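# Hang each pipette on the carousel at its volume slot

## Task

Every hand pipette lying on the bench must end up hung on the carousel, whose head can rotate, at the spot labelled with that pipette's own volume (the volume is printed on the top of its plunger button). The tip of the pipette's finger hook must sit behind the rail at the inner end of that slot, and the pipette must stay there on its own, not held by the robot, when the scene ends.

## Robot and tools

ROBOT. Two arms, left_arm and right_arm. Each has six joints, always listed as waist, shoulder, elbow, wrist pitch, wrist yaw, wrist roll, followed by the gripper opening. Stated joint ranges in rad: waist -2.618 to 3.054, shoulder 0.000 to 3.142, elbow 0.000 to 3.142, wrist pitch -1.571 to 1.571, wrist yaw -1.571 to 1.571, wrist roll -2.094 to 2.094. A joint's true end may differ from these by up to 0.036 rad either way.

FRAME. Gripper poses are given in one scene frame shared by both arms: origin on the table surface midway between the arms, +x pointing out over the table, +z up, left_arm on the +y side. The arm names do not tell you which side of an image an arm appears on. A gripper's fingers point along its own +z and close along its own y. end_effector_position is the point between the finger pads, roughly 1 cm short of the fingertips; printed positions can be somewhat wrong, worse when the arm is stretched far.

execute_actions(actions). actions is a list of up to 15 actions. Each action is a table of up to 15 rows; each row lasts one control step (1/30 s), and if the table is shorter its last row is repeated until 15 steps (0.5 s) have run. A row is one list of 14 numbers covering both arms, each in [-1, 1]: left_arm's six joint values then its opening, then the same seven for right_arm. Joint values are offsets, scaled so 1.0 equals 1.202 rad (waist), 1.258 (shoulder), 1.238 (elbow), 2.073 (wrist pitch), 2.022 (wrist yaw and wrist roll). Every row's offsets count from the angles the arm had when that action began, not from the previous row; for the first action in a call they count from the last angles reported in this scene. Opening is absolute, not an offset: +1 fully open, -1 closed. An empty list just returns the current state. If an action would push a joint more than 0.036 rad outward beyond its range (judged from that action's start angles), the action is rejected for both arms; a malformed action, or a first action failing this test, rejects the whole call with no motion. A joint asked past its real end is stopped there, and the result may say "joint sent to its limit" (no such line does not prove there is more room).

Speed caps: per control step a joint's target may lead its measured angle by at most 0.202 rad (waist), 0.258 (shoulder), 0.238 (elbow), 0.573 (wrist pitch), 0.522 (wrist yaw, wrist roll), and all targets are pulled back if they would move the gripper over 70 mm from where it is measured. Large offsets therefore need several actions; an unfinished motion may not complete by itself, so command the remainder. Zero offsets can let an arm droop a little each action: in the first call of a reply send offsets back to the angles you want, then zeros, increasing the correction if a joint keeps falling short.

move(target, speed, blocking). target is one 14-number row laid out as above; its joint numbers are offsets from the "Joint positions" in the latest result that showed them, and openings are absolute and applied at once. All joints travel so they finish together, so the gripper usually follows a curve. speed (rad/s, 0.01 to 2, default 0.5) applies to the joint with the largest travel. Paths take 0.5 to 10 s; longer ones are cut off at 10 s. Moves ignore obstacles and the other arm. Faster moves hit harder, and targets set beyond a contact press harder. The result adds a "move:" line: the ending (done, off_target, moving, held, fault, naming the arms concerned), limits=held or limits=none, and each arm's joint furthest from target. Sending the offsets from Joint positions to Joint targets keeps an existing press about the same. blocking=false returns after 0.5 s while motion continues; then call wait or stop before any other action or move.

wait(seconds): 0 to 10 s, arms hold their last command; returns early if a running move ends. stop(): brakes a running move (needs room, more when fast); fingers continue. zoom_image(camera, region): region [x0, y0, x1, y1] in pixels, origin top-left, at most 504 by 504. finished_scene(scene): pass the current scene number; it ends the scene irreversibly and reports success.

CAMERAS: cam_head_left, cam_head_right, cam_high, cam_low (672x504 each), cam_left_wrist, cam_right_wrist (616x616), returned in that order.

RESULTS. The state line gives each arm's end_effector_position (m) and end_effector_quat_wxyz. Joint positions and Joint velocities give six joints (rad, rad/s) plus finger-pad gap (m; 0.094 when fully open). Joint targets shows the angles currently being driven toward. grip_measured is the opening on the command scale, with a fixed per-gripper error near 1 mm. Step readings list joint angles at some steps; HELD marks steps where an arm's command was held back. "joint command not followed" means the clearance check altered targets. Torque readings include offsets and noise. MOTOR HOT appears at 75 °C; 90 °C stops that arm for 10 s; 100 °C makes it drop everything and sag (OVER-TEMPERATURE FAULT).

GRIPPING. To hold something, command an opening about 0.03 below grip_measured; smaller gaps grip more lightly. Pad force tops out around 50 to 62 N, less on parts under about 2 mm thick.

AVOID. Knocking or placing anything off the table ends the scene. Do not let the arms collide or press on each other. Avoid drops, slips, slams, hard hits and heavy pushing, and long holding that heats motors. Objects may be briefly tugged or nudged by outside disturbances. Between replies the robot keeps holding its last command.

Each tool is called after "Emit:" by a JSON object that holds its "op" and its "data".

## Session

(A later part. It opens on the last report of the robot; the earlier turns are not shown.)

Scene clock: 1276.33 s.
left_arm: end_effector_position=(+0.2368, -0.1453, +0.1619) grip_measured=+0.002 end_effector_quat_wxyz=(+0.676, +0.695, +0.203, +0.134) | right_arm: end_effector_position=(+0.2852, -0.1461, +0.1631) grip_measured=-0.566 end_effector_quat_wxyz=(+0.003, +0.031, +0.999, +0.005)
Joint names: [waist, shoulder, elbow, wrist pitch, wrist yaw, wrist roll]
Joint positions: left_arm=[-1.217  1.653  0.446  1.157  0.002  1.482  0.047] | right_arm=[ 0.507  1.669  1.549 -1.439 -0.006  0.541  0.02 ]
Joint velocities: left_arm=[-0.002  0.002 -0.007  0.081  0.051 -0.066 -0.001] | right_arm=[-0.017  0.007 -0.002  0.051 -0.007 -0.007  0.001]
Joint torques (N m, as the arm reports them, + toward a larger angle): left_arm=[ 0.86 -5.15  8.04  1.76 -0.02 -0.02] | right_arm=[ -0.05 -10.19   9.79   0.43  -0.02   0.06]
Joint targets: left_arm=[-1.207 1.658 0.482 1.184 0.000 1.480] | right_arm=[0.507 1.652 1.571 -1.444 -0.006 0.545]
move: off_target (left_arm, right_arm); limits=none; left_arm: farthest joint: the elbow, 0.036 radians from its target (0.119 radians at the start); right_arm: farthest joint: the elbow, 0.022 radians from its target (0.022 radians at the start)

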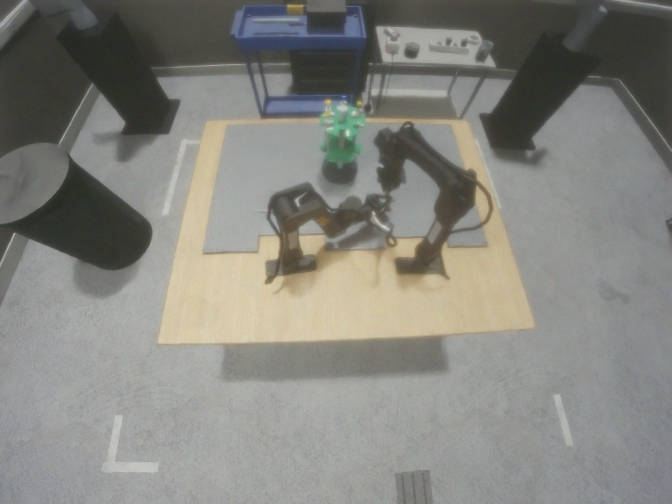

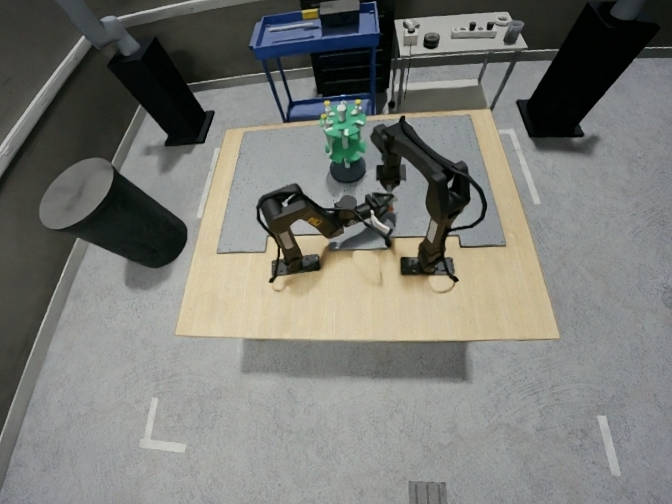

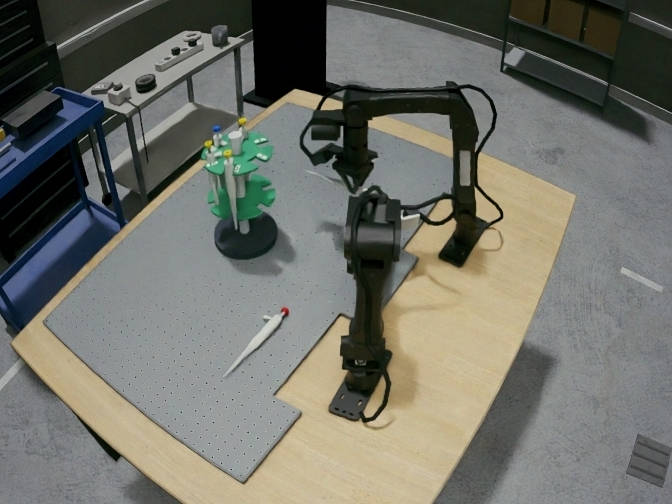

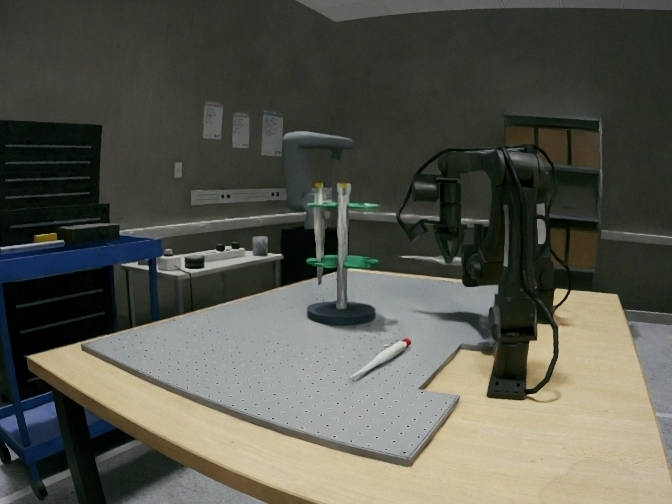

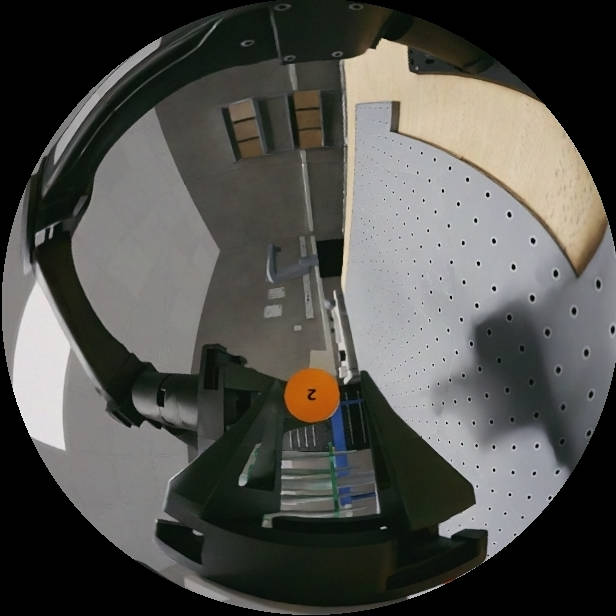

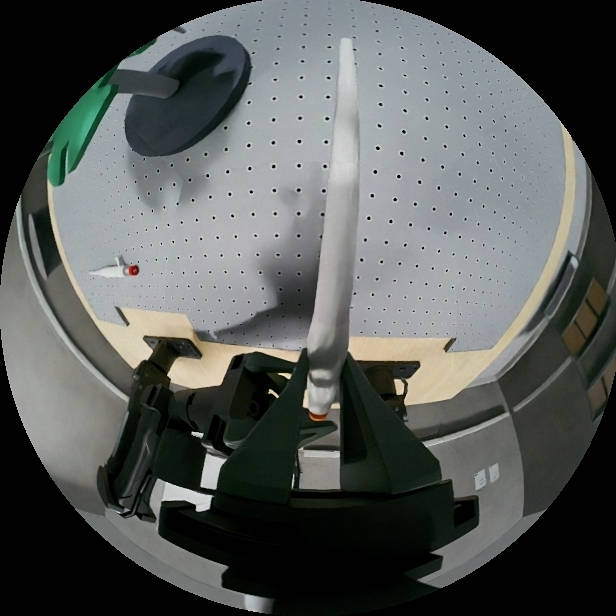

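Emit:
{"op": "execute_actions", "data": {"actions": [[[0.004,0.002,0.022,0.011,0,0,-0.1,0,-0.014,0.018,-0.002,0,0.002,-0.61],
[0.004,0.002,0.022,0.011,0,0,-0.2,0,-0.014,0.018,-0.002,0,0.002,-0.61],
[0.004,0.002,0.022,0.011,0,0,-0.29,0,-0.014,0.018,-0.002,0,0.002,-0.61],
[0.004,0.002,0.022,0.011,0,0,-0.36,0,-0.014,0.018,-0.002,0,0.002,-0.61],
[0.004,0.002,0.022,0.011,0,0,-0.41,0,-0.014,0.018,-0.002,0,0.002,-0.61],
[0.004,0.002,0.022,0.011,0,0,-0.45,0,-0.014,0.018,-0.002,0,0.002,-0.61],
[0.004,0.002,0.022,0.011,0,0,-0.48,0,-0.014,0.018,-0.002,0,0.002,-0.61],
[0.004,0.002,0.022,0.011,0,0,-0.505,0,-0.014,0.018,-0.002,0,0.002,-0.61],
[0.004,0.002,0.022,0.011,0,0,-0.525,0,-0.014,0.018,-0.002,0,0.002,-0.61],
[0.004,0.002,0.022,0.011,0,0,-0.543,0,-0.014,0.018,-0.002,0,0.002,-0.61],
[0.004,0.002,0.022,0.011,0,0,-0.558,0,-0.014,0.018,-0.002,0,0.002,-0.61],
[0.004,0.002,0.022,0.011,0,0,-0.572,0,-0.014,0.018,-0.002,0,0.002,-0.61],
[0.004,0.002,0.022,0.011,0,0,-0.586,0,-0.014,0.018,-0.002,0,0.002,-0.61],
[0.004,0.002,0.022,0.011,0,0,-0.598,0,-0.014,0.018,-0.002,0,0.002,-0.61],
[0.004,0.002,0.022,0.011,0,0,-0.61,0,-0.014,0.018,-0.002,0,0.002,-0.61]]]}}

Scene clock: 1290.10 s.
left_arm: end_effector_position=(+0.2368, -0.1453, +0.1631) grip_measured=-0.569 end_effector_quat_wxyz=(+0.677, +0.695, +0.199, +0.137) | right_arm: end_effector_position=(+0.2852, -0.1461, +0.1631) grip_measured=-0.566 end_effector_quat_wxyz=(+0.003, +0.031, +0.999, +0.005)
Joint names: [waist, shoulder, elbow, wrist pitch, wrist yaw, wrist roll]
Joint positions: left_arm=[-1.217  1.653  0.446  1.162  0.002  1.491  0.02 ] | right_arm=[ 0.507  1.669  1.549 -1.439 -0.006  0.541  0.02 ]
Joint velocities: left_arm=[-0.012  0.017 -0.002 -0.007  0.037 -0.007 -0.001] | right_arm=[ 0.002 -0.022 -0.002  0.037 -0.007 -0.051 -0.   ]
Joint torques (N m, as the arm reports them, + toward a larger angle): left_arm=[ 0.42 -5.4   7.39  1.66 -0.01 -0.12] | right_arm=[ -0.09 -10.18   9.74   0.42  -0.02   0.05]
Joint targets: left_arm=[-1.212 1.655 0.473 1.180 0.002 1.482] | right_arm=[0.507 1.652 1.571 -1.443 -0.006 0.545]
Step readings (joint positions):
0: left_arm=[-1.217 1.653 0.446 1.157 0.002 1.482] | right_arm=[0.507 1.669 1.549 -1.439 -0.006 0.541]
1: left_arm=[-1.217 1.653 0.446 1.157 0.002 1.482] | right_arm=[0.507 1.669 1.549 -1.439 -0.006 0.541]
2: left_arm=[-1.217 1.653 0.446 1.157 0.002 1.482] | right_arm=[0.507 1.669 1.549 -1.439 -0.006 0.541]
4: left_arm=[-1.217 1.653 0.446 1.157 0.002 1.483] | right_arm=[0.507 1.669 1.549 -1.439 -0.006 0.541]
8: left_arm=[-1.217 1.653 0.446 1.157 0.002 1.484] | right_arm=[0.507 1.669 1.549 -1.439 -0.006 0.541]
15: Joint positions above

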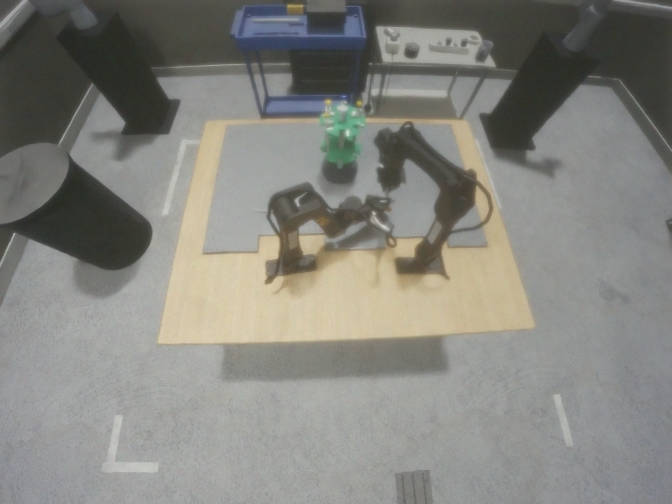

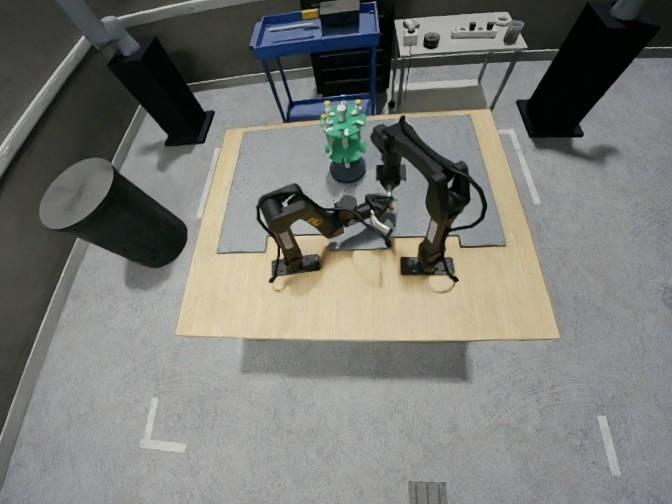

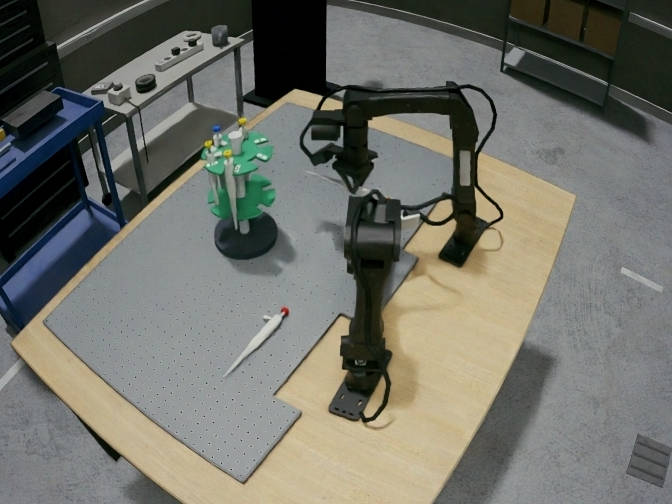

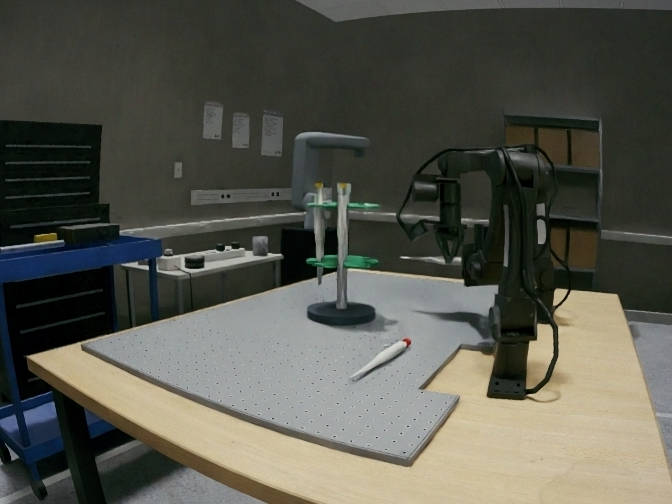

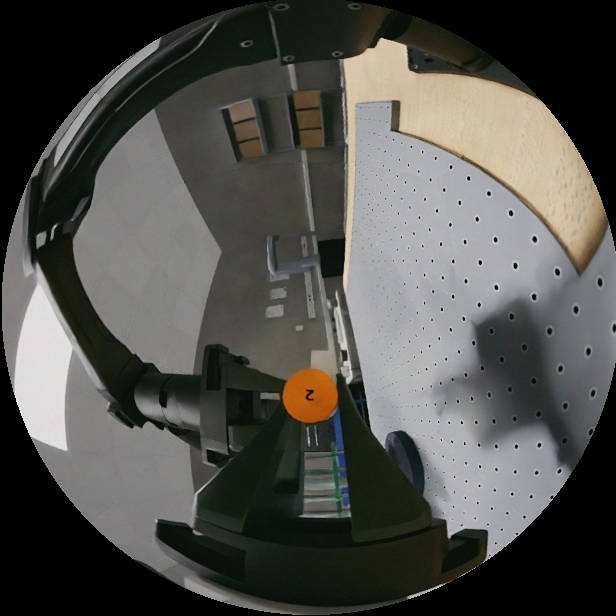

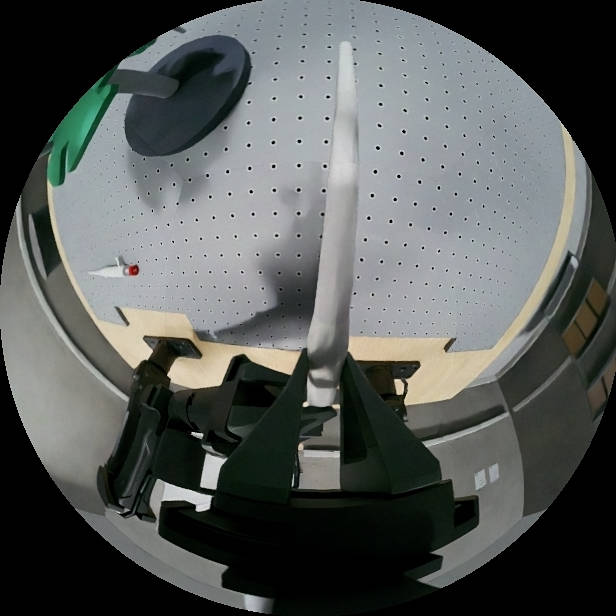

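Emit:
{"op": "execute_actions", "data": {"actions": [[[0.004,0.002,0.022,0.009,0,-0.003,-0.61,0,-0.014,0.018,-0.002,0,0.002,-0.55],
[0.004,0.002,0.022,0.009,0,-0.003,-0.61,0,-0.014,0.02,-0.002,0,0.002,-0.45],
[0.004,0.002,0.022,0.009,0,-0.003,-0.61,0,-0.014,0.022,-0.003,0,0.002,-0.3],
[0.004,0.002,0.022,0.009,0,-0.003,-0.61,0,-0.014,0.026,-0.004,0,0.002,-0.15],
[0.004,0.002,0.022,0.009,0,-0.003,-0.61,0,-0.014,0.034,-0.008,0,0.002,-0.05],
[0.004,0.002,0.022,0.009,0,-0.003,-0.61,0,-0.014,0.046,-0.014,0,0.002,0.0],
[0.004,0.002,0.022,0.009,0,-0.003,-0.61,0,-0.014,0.061,-0.021,0,0.002,0.0],
[0.004,0.002,0.022,0.009,0,-0.003,-0.61,0,-0.014,0.078,-0.029,0,0.002,0.0],
[0.004,0.002,0.022,0.009,0,-0.003,-0.61,0,-0.014,0.096,-0.037,0,0.002,0.0],
[0.004,0.002,0.022,0.009,0,-0.003,-0.61,0,-0.014,0.114,-0.044,0,0.002,0.0],
[0.004,0.002,0.022,0.009,0,-0.003,-0.61,0,-0.014,0.132,-0.05,0,0.002,0.0],
[0.004,0.002,0.022,0.009,0,-0.003,-0.61,0,-0.014,0.149,-0.055,0,0.002,0.0],
[0.004,0.002,0.022,0.009,0,-0.003,-0.61,0,-0.014,0.164,-0.058,0,0.002,0.0],
[0.004,0.002,0.022,0.009,0,-0.003,-0.61,0,-0.014,0.176,-0.06,0,0.002,0.0],
[0.004,0.002,0.022,0.009,0,-0.003,-0.61,0,-0.014,0.185,-0.061,0,0.002,0.0]]]}}

Scene clock: 1374.70 s.
left_arm: end_effector_position=(+0.2368, -0.1453, +0.1625) grip_measured=-0.570 end_effector_quat_wxyz=(+0.676, +0.696, +0.199, +0.138) | right_arm: end_effector_position=(+0.2975, -0.1397, +0.2088) grip_measured=-0.003 end_effector_quat_wxyz=(+0.044, +0.031, +0.998, +0.029)
Joint names: [waist, shoulder, elbow, wrist pitch, wrist yaw, wrist roll]
Joint positions: left_arm=[-1.217  1.653  0.446  1.16   0.002  1.494  0.02 ] | right_arm=[ 0.507  1.669  1.729 -1.526 -0.007  0.541  0.047]
Joint velocities: left_arm=[-0.012 -0.002 -0.002  0.081  0.007 -0.022 -0.001] | right_arm=[-0.007 -0.002  0.471 -0.198 -0.022 -0.037 -0.   ]
Joint torques (N m, as the arm reports them, + toward a larger angle): left_arm=[ 0.43 -5.41  7.4   1.69  0.   -0.07] | right_arm=[  0.01 -10.09   9.36   0.55  -0.03   0.05]
Joint targets: left_arm=[-1.212 1.655 0.473 1.181 0.002 1.486] | right_arm=[0.507 1.652 1.778 -1.566 -0.006 0.545]
Step readings (joint positions):
0: left_arm=[-1.217 1.653 0.446 1.162 0.002 1.493] | right_arm=[0.507 1.669 1.549 -1.439 -0.006 0.541]
1: left_arm=[-1.217 1.653 0.446 1.162 0.002 1.494] | right_arm=[0.507 1.669 1.549 -1.439 -0.006 0.541]
2: left_arm=[-1.217 1.653 0.446 1.162 0.002 1.494] | right_arm=[0.507 1.669 1.549 -1.439 -0.007 0.541]
4: left_arm=[-1.217 1.653 0.446 1.160 0.002 1.494] | right_arm=[0.507 1.669 1.549 -1.439 -0.007 0.541]
8: left_arm=[-1.217 1.653 0.446 1.160 0.002 1.494] | right_arm=[0.507 1.669 1.578 -1.461 -0.007 0.541]
15: Joint positions above

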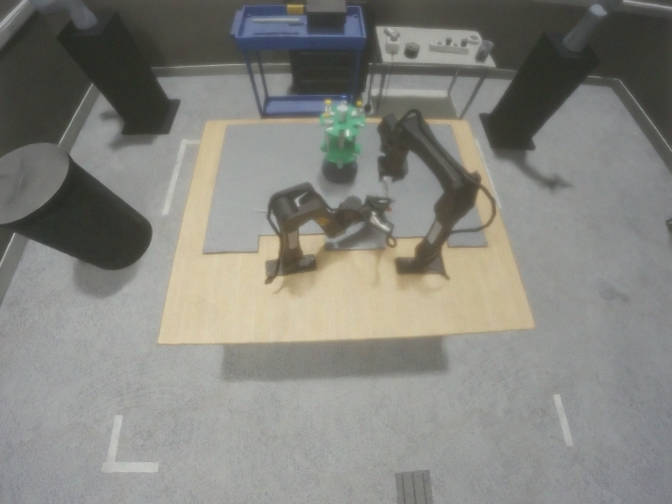

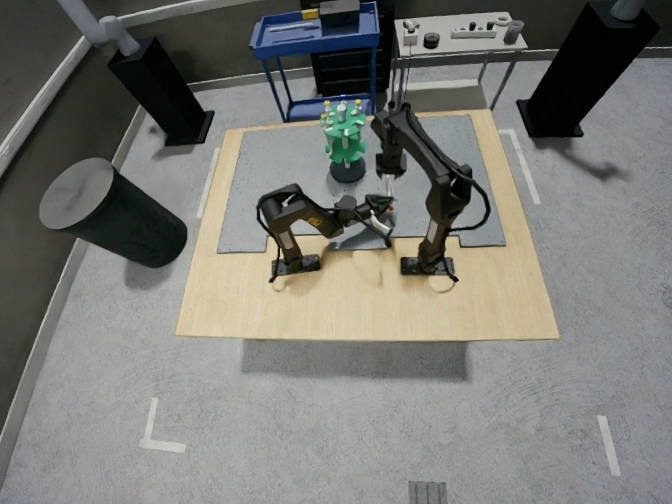

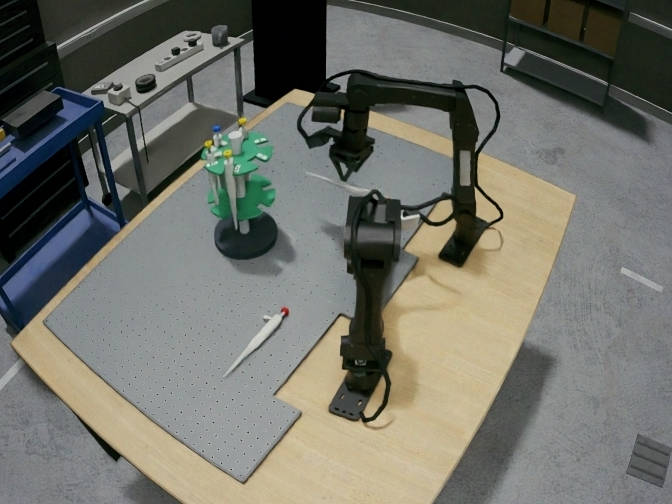

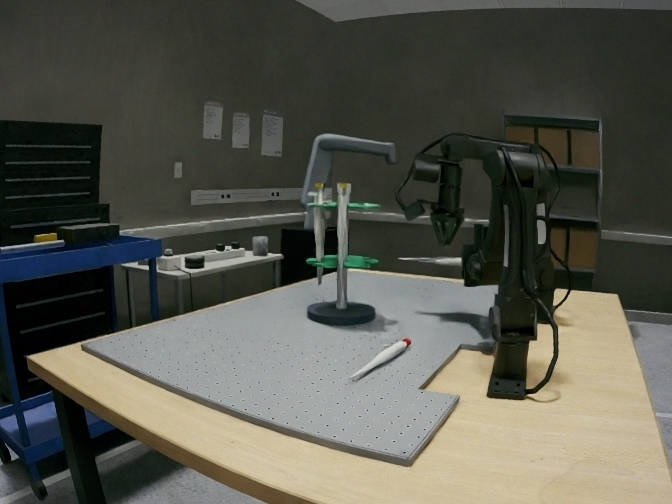

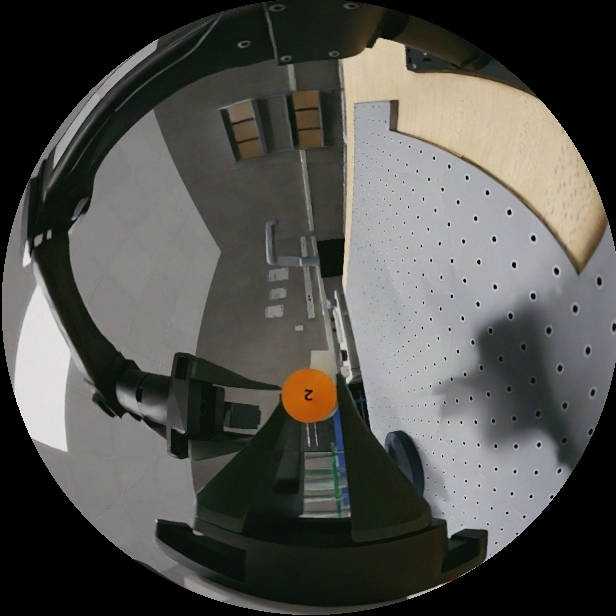

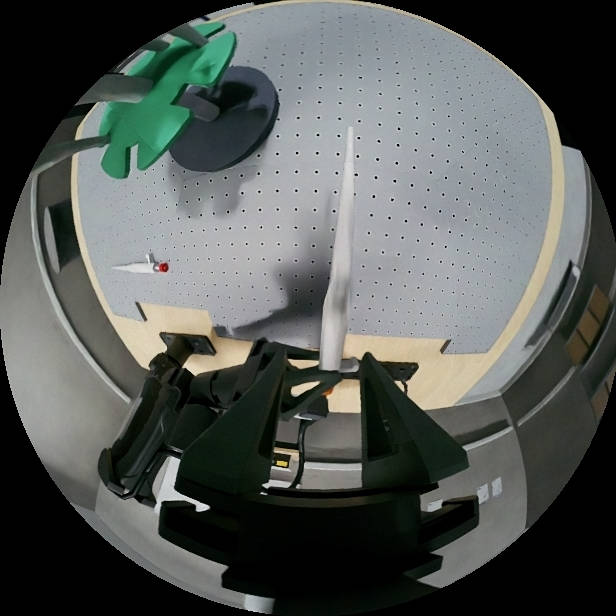

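Emit:
{"op": "move", "data": {"target": [0.01,-0.4197,0.022,-0.2943,0,-0.2443,-0.61,-0.5466,-0.194,-0.12,-0.007,0,0,0.0], "speed": 0.9}}

Scene clock: 1382.20 s.
left_arm: end_effector_position=(+0.2134, -0.1005, +0.2038) grip_measured=-0.569 end_effector_quat_wxyz=(+0.643, +0.665, +0.380, -0.026) | right_arm: end_effector_position=(+0.2797, -0.3284, +0.2307) grip_measured=-0.003 end_effector_quat_wxyz=(+0.080, +0.348, +0.934, +0.020)
Joint names: [waist, shoulder, elbow, wrist pitch, wrist yaw, wrist roll]
Joint positions: left_arm=[-1.217  1.151  0.446  0.531  0.002  1.012  0.02 ] | right_arm=[-0.146  1.45   1.596 -1.552 -0.009  0.541  0.047]
Joint velocities: left_arm=[-0.027 -0.002 -0.002  0.022  0.022  0.037 -0.001] | right_arm=[ 0.012  0.007 -0.007 -0.066  0.007  0.007  0.001]
Joint torques (N m, as the arm reports them, + toward a larger angle): left_arm=[ 1.04 -4.97  9.03  1.68  0.01 -0.06] | right_arm=[-0.39 -8.22  6.29  0.98  0.    0.02]
Joint targets: left_arm=[-1.205 1.125 0.473 0.550 0.002 1.000] | right_arm=[-0.150 1.425 1.580 -1.540 -0.007 0.541]
move: off_target (left_arm, right_arm); limits=none; left_arm: farthest joint: the elbow, 0.027 radians from its target (0.027 radians at the start); right_arm: farthest joint: the shoulder, 0.025 radians from its target (0.244 radians at the start)

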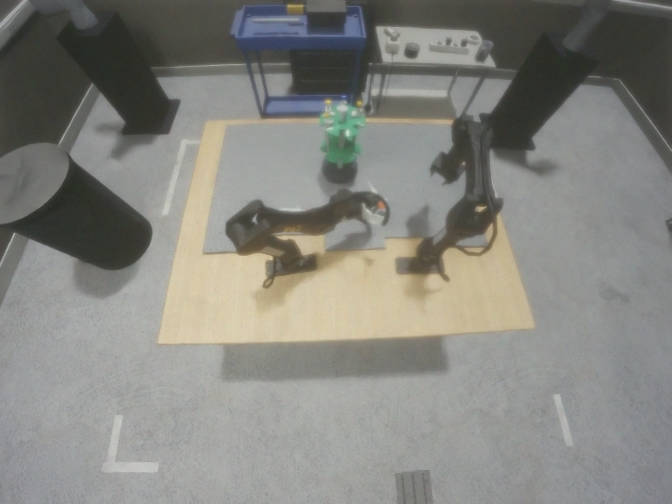

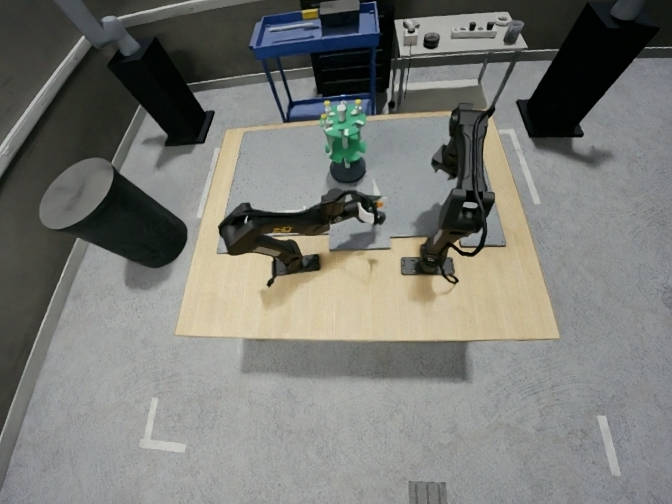

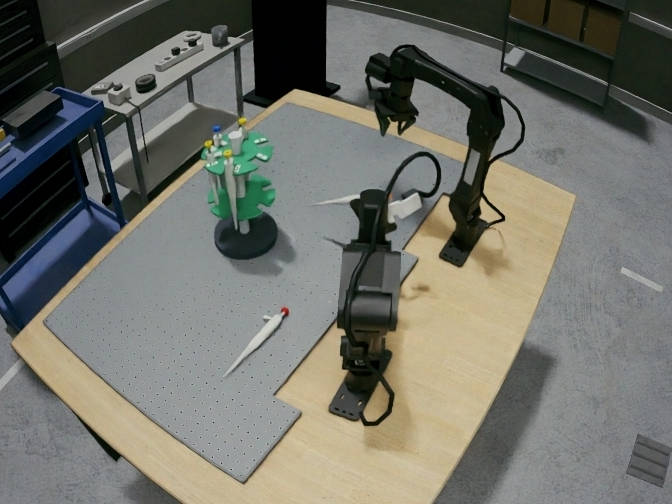

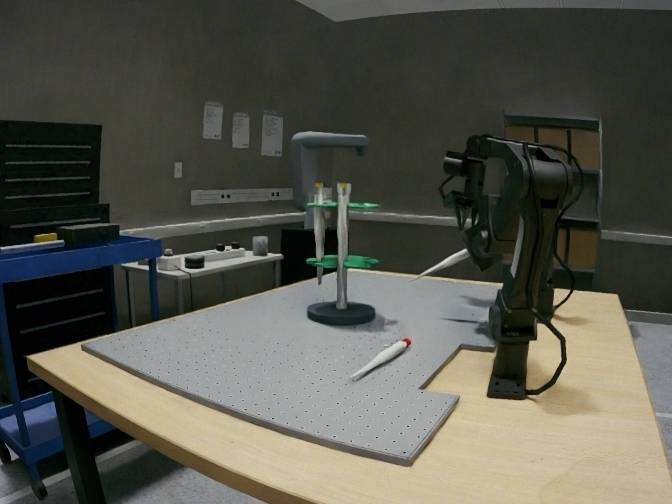

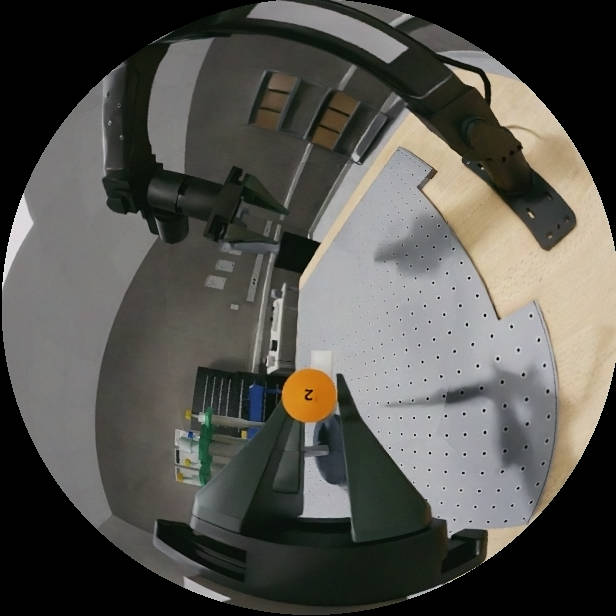

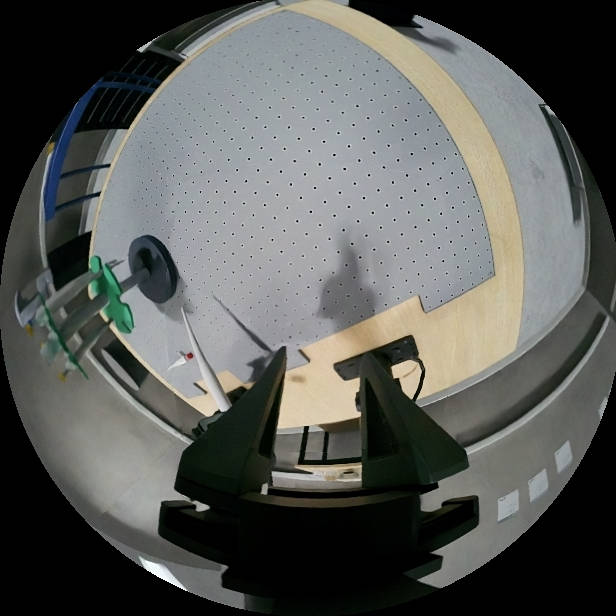

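Emit:
{"op": "move", "data": {"target": [0.2255,0.2782,0.9402,-0.5962,-0.3971,-0.776,-0.61,0,-0.01,0,0.004,0,0,0.0], "speed": 1.1}}

Scene clock: 1391.23 s.
left_arm: end_effector_position=(+0.3994, +0.0292, +0.3391) grip_measured=-0.569 end_effector_quat_wxyz=(+0.534, -0.053, +0.844, -0.002) | right_arm: end_effector_position=(+0.2797, -0.3284, +0.2307) grip_measured=-0.003 end_effector_quat_wxyz=(+0.080, +0.348, +0.934, +0.020)
Joint names: [waist, shoulder, elbow, wrist pitch, wrist yaw, wrist roll]
Joint positions: left_arm=[-0.954  1.502  1.569 -0.712 -0.774 -0.55   0.02 ] | right_arm=[-0.146  1.45   1.596 -1.552 -0.009  0.541  0.047]
Joint velocities: left_arm=[ 0.002  0.002 -0.007  0.007  0.022 -0.066  0.   ] | right_arm=[ 0.027 -0.007  0.007 -0.007 -0.007 -0.007 -0.001]
Joint torques (N m, as the arm reports them, + toward a larger angle): left_arm=[ 0.68 -6.02  9.97  1.24 -0.53 -0.08] | right_arm=[ 0.01 -7.13  7.64  0.96 -0.03  0.  ]
Joint targets: left_arm=[-0.946 1.501 1.610 -0.705 -0.801 -0.557] | right_arm=[-0.146 1.437 1.596 -1.544 -0.009 0.541]
move: off_target (left_arm); limits=none; left_arm: farthest joint: the elbow, 0.041 radians from its target (1.164 radians at the start); right_arm: farthest joint: the shoulder, 0.013 radians from its target (0.013 radians at the start)

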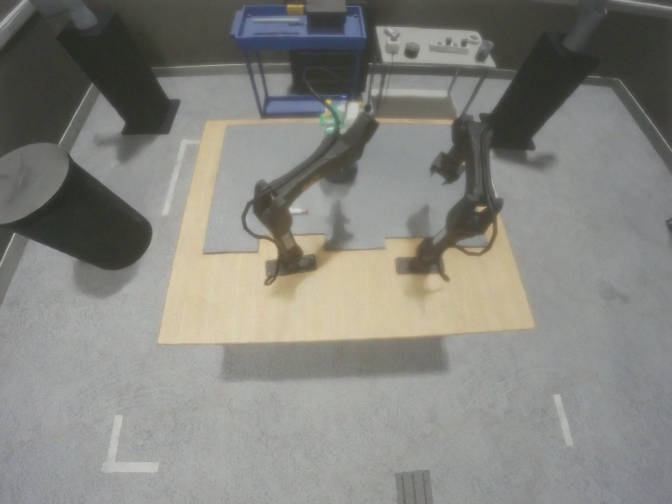

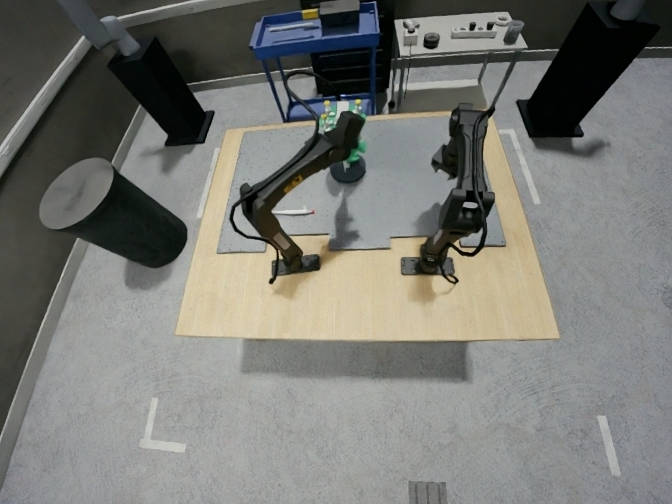

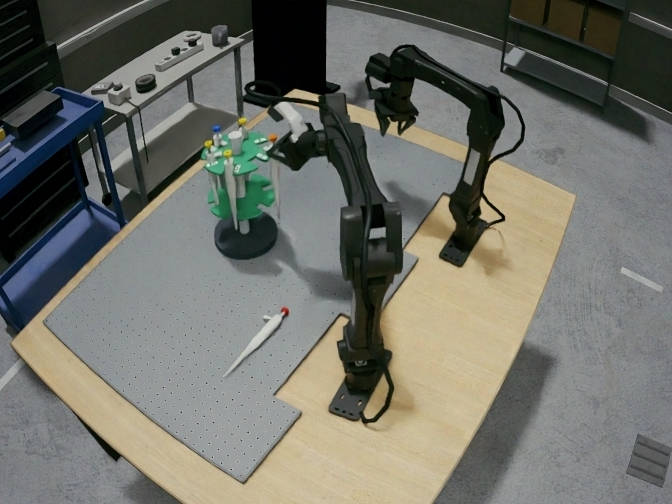

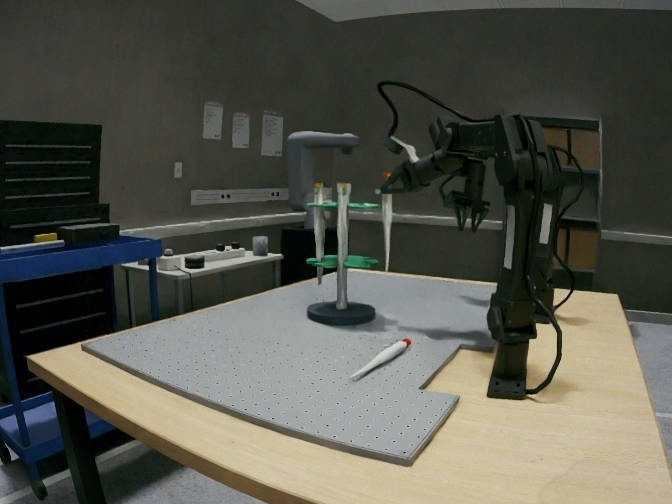

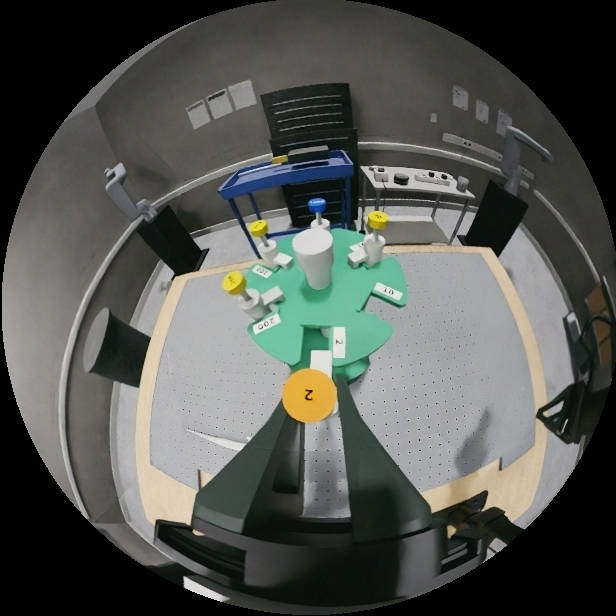

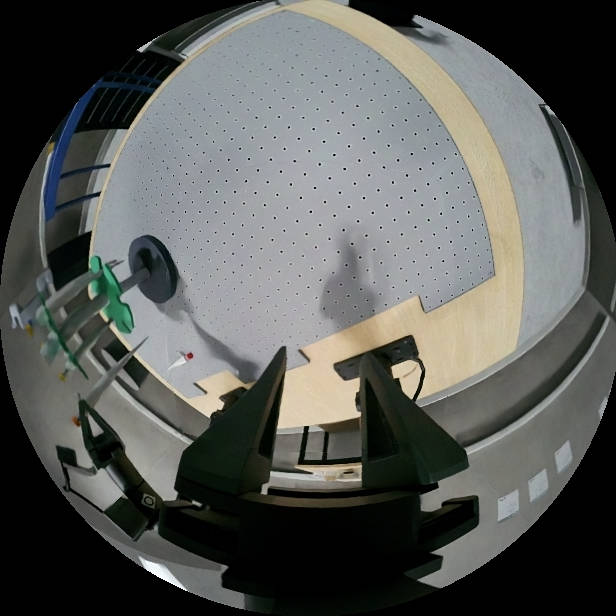

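Emit:
{"op": "zoom_image", "data": {"camera": "cam_left_wrist", "region": [210, 190, 430, 440]}}

Emit:
{"op": "zoom_image", "data": {"camera": "cam_low", "region": [290, 150, 440, 330]}}

Emit:
{"op": "zoom_image", "data": {"camera": "cam_head_right", "region": [300, 85, 400, 200]}}

Emit:
{"op": "zoom_image", "data": {"camera": "cam_high", "region": [190, 100, 330, 270]}}

Region (210, 190, 430, 440) of cam_left_wrist's 616x616 image, scaled by 2.016, with more detail than that image has; it fills the left 444 columns of this view, and the rest is white.

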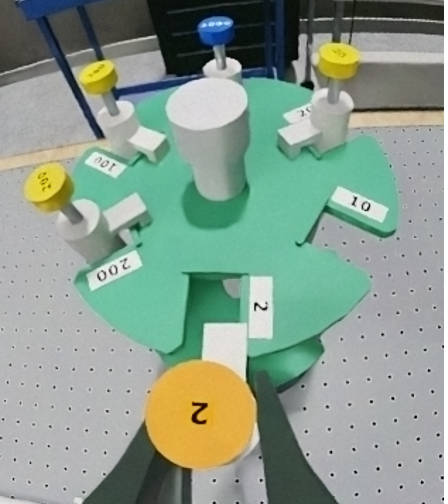

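Region (290, 150, 440, 330) of cam_low's 672x504 image, scaled by 2.800, with more detail than that image has.

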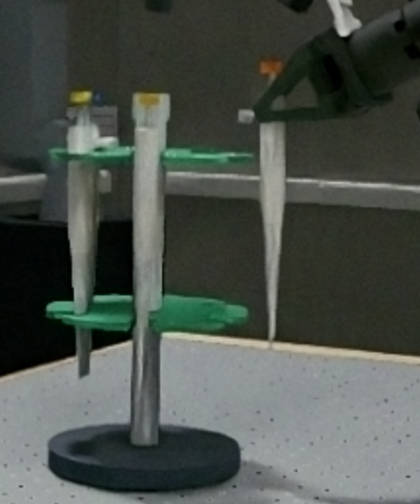

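Region (300, 85, 400, 200) of cam_head_right's 672x504 image, scaled by 4.383, with more detail than that image has; it fills the left 438 columns of this view, and the rest is white.

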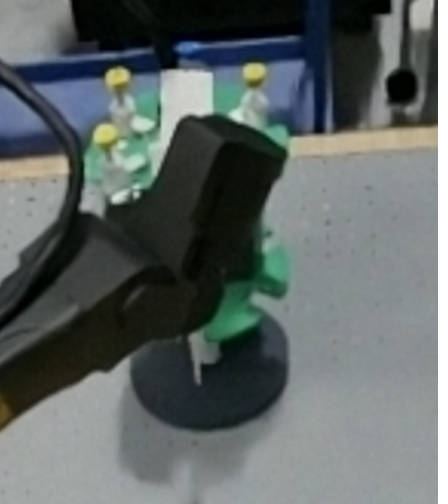

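Region (190, 100, 330, 270) of cam_high's 672x504 image, scaled by 2.965, with more detail than that image has; it fills the left 415 columns of this view, and the rest is white.

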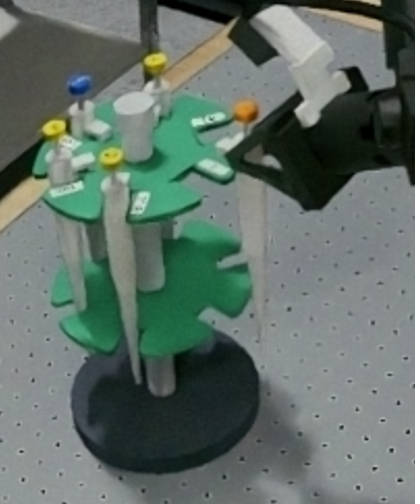

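Emit:
{"op": "zoom_image", "data": {"camera": "cam_head_right", "region": [325, 140, 375, 190]}}

Emit:
{"op": "zoom_image", "data": {"camera": "cam_left_wrist", "region": [270, 310, 380, 440]}}

Region (325, 140, 375, 190) of cam_head_right's 672x504 image, scaled by 10.080, with more detail than that image has.

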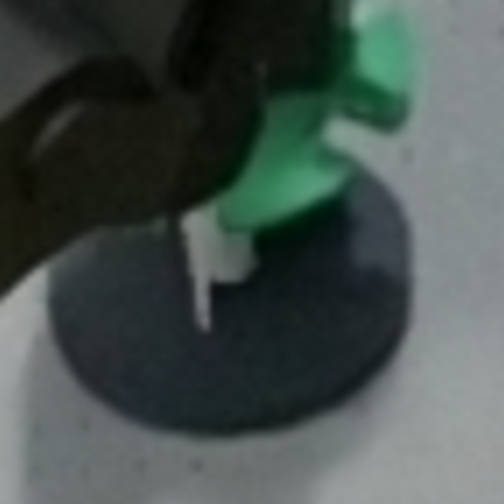

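Region (270, 310, 380, 440) of cam_left_wrist's 616x616 image, scaled by 3.877, with more detail than that image has; it fills the left 426 columns of this view, and the rest is white.

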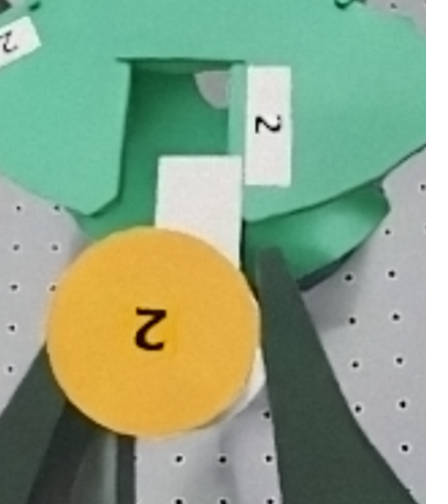

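Emit:
{"op": "move", "data": {"target": [0.0535,0.0077,-0.0392,0.0662,0.0143,0.0354,-0.61,0,-0.01,0,0.004,0,0,0.0], "speed": 0.2}}

Scene clock: 1429.73 s.
left_arm: end_effector_position=(+0.4188, +0.0347, +0.3316) grip_measured=-0.569 end_effector_quat_wxyz=(+0.540, -0.049, +0.840, +0.001) | right_arm: end_effector_position=(+0.2797, -0.3284, +0.2307) grip_measured=-0.003 end_effector_quat_wxyz=(+0.080, +0.348, +0.934, +0.020)
Joint names: [waist, shoulder, elbow, wrist pitch, wrist yaw, wrist roll]
Joint positions: left_arm=[-0.898  1.515  1.528 -0.61  -0.737 -0.485  0.02 ] | right_arm=[-0.146  1.45   1.596 -1.552 -0.009  0.541  0.047]
Joint velocities: left_arm=[-0.002 -0.022  0.007 -0.051 -0.066  0.007  0.   ] | right_arm=[-0.012 -0.032  0.012  0.022 -0.007  0.051 -0.   ]
Joint torques (N m, as the arm reports them, + toward a larger angle): left_arm=[ 0.78 -6.4   6.46  1.5  -0.31  0.03] | right_arm=[-0.07 -7.22  7.74  0.94 -0.02  0.  ]
Joint targets: left_arm=[-0.889 1.512 1.521 -0.575 -0.745 -0.478] | right_arm=[-0.146 1.437 1.596 -1.544 -0.009 0.541]
move: off_target (left_arm); limits=none; left_arm: farthest joint: the wrist pitch, 0.035 radians from its target (0.137 radians at the start); right_arm: farthest joint: the shoulder, 0.013 radians from its target (0.013 radians at the start)

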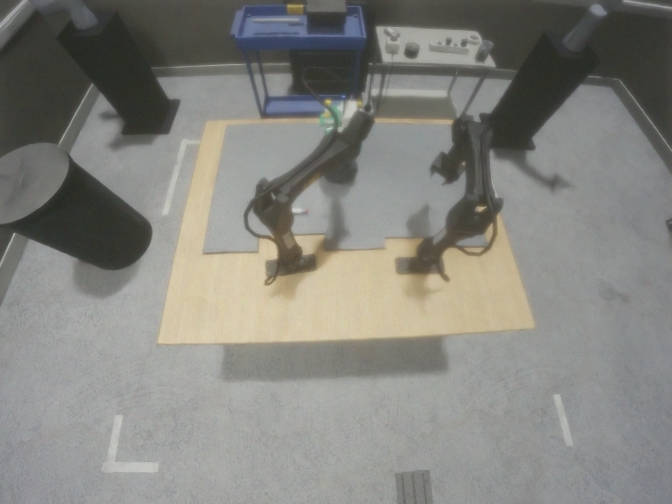

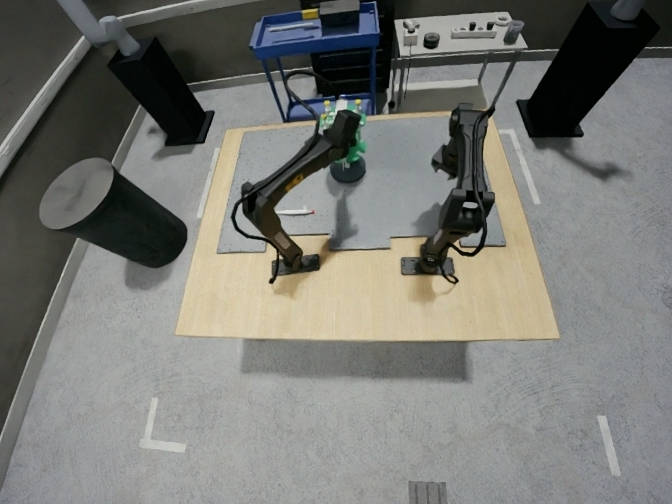

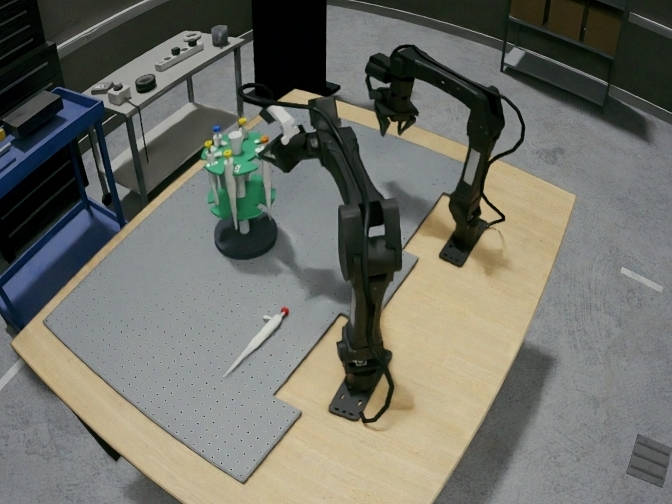

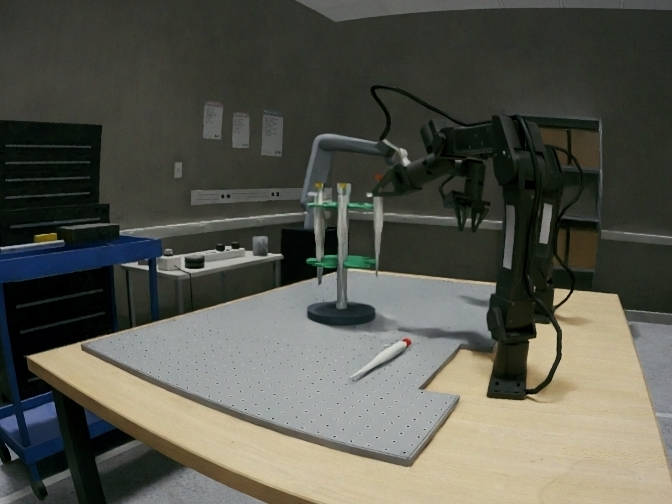

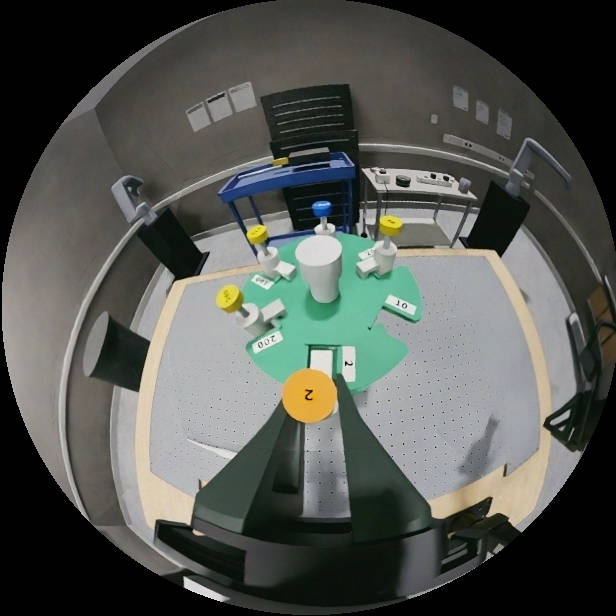

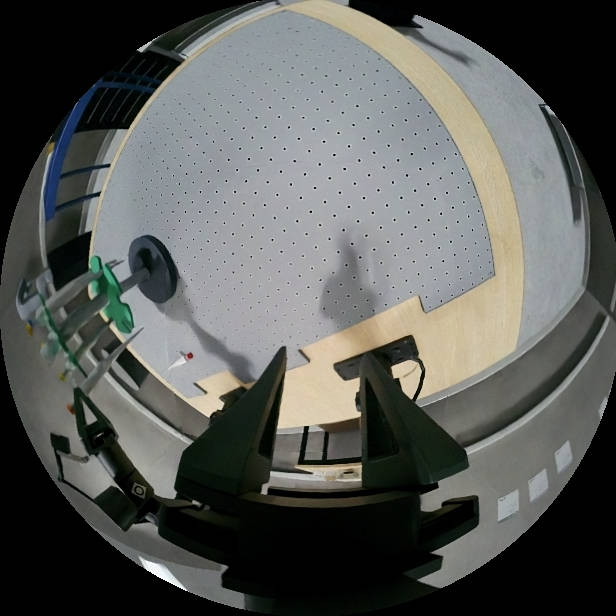

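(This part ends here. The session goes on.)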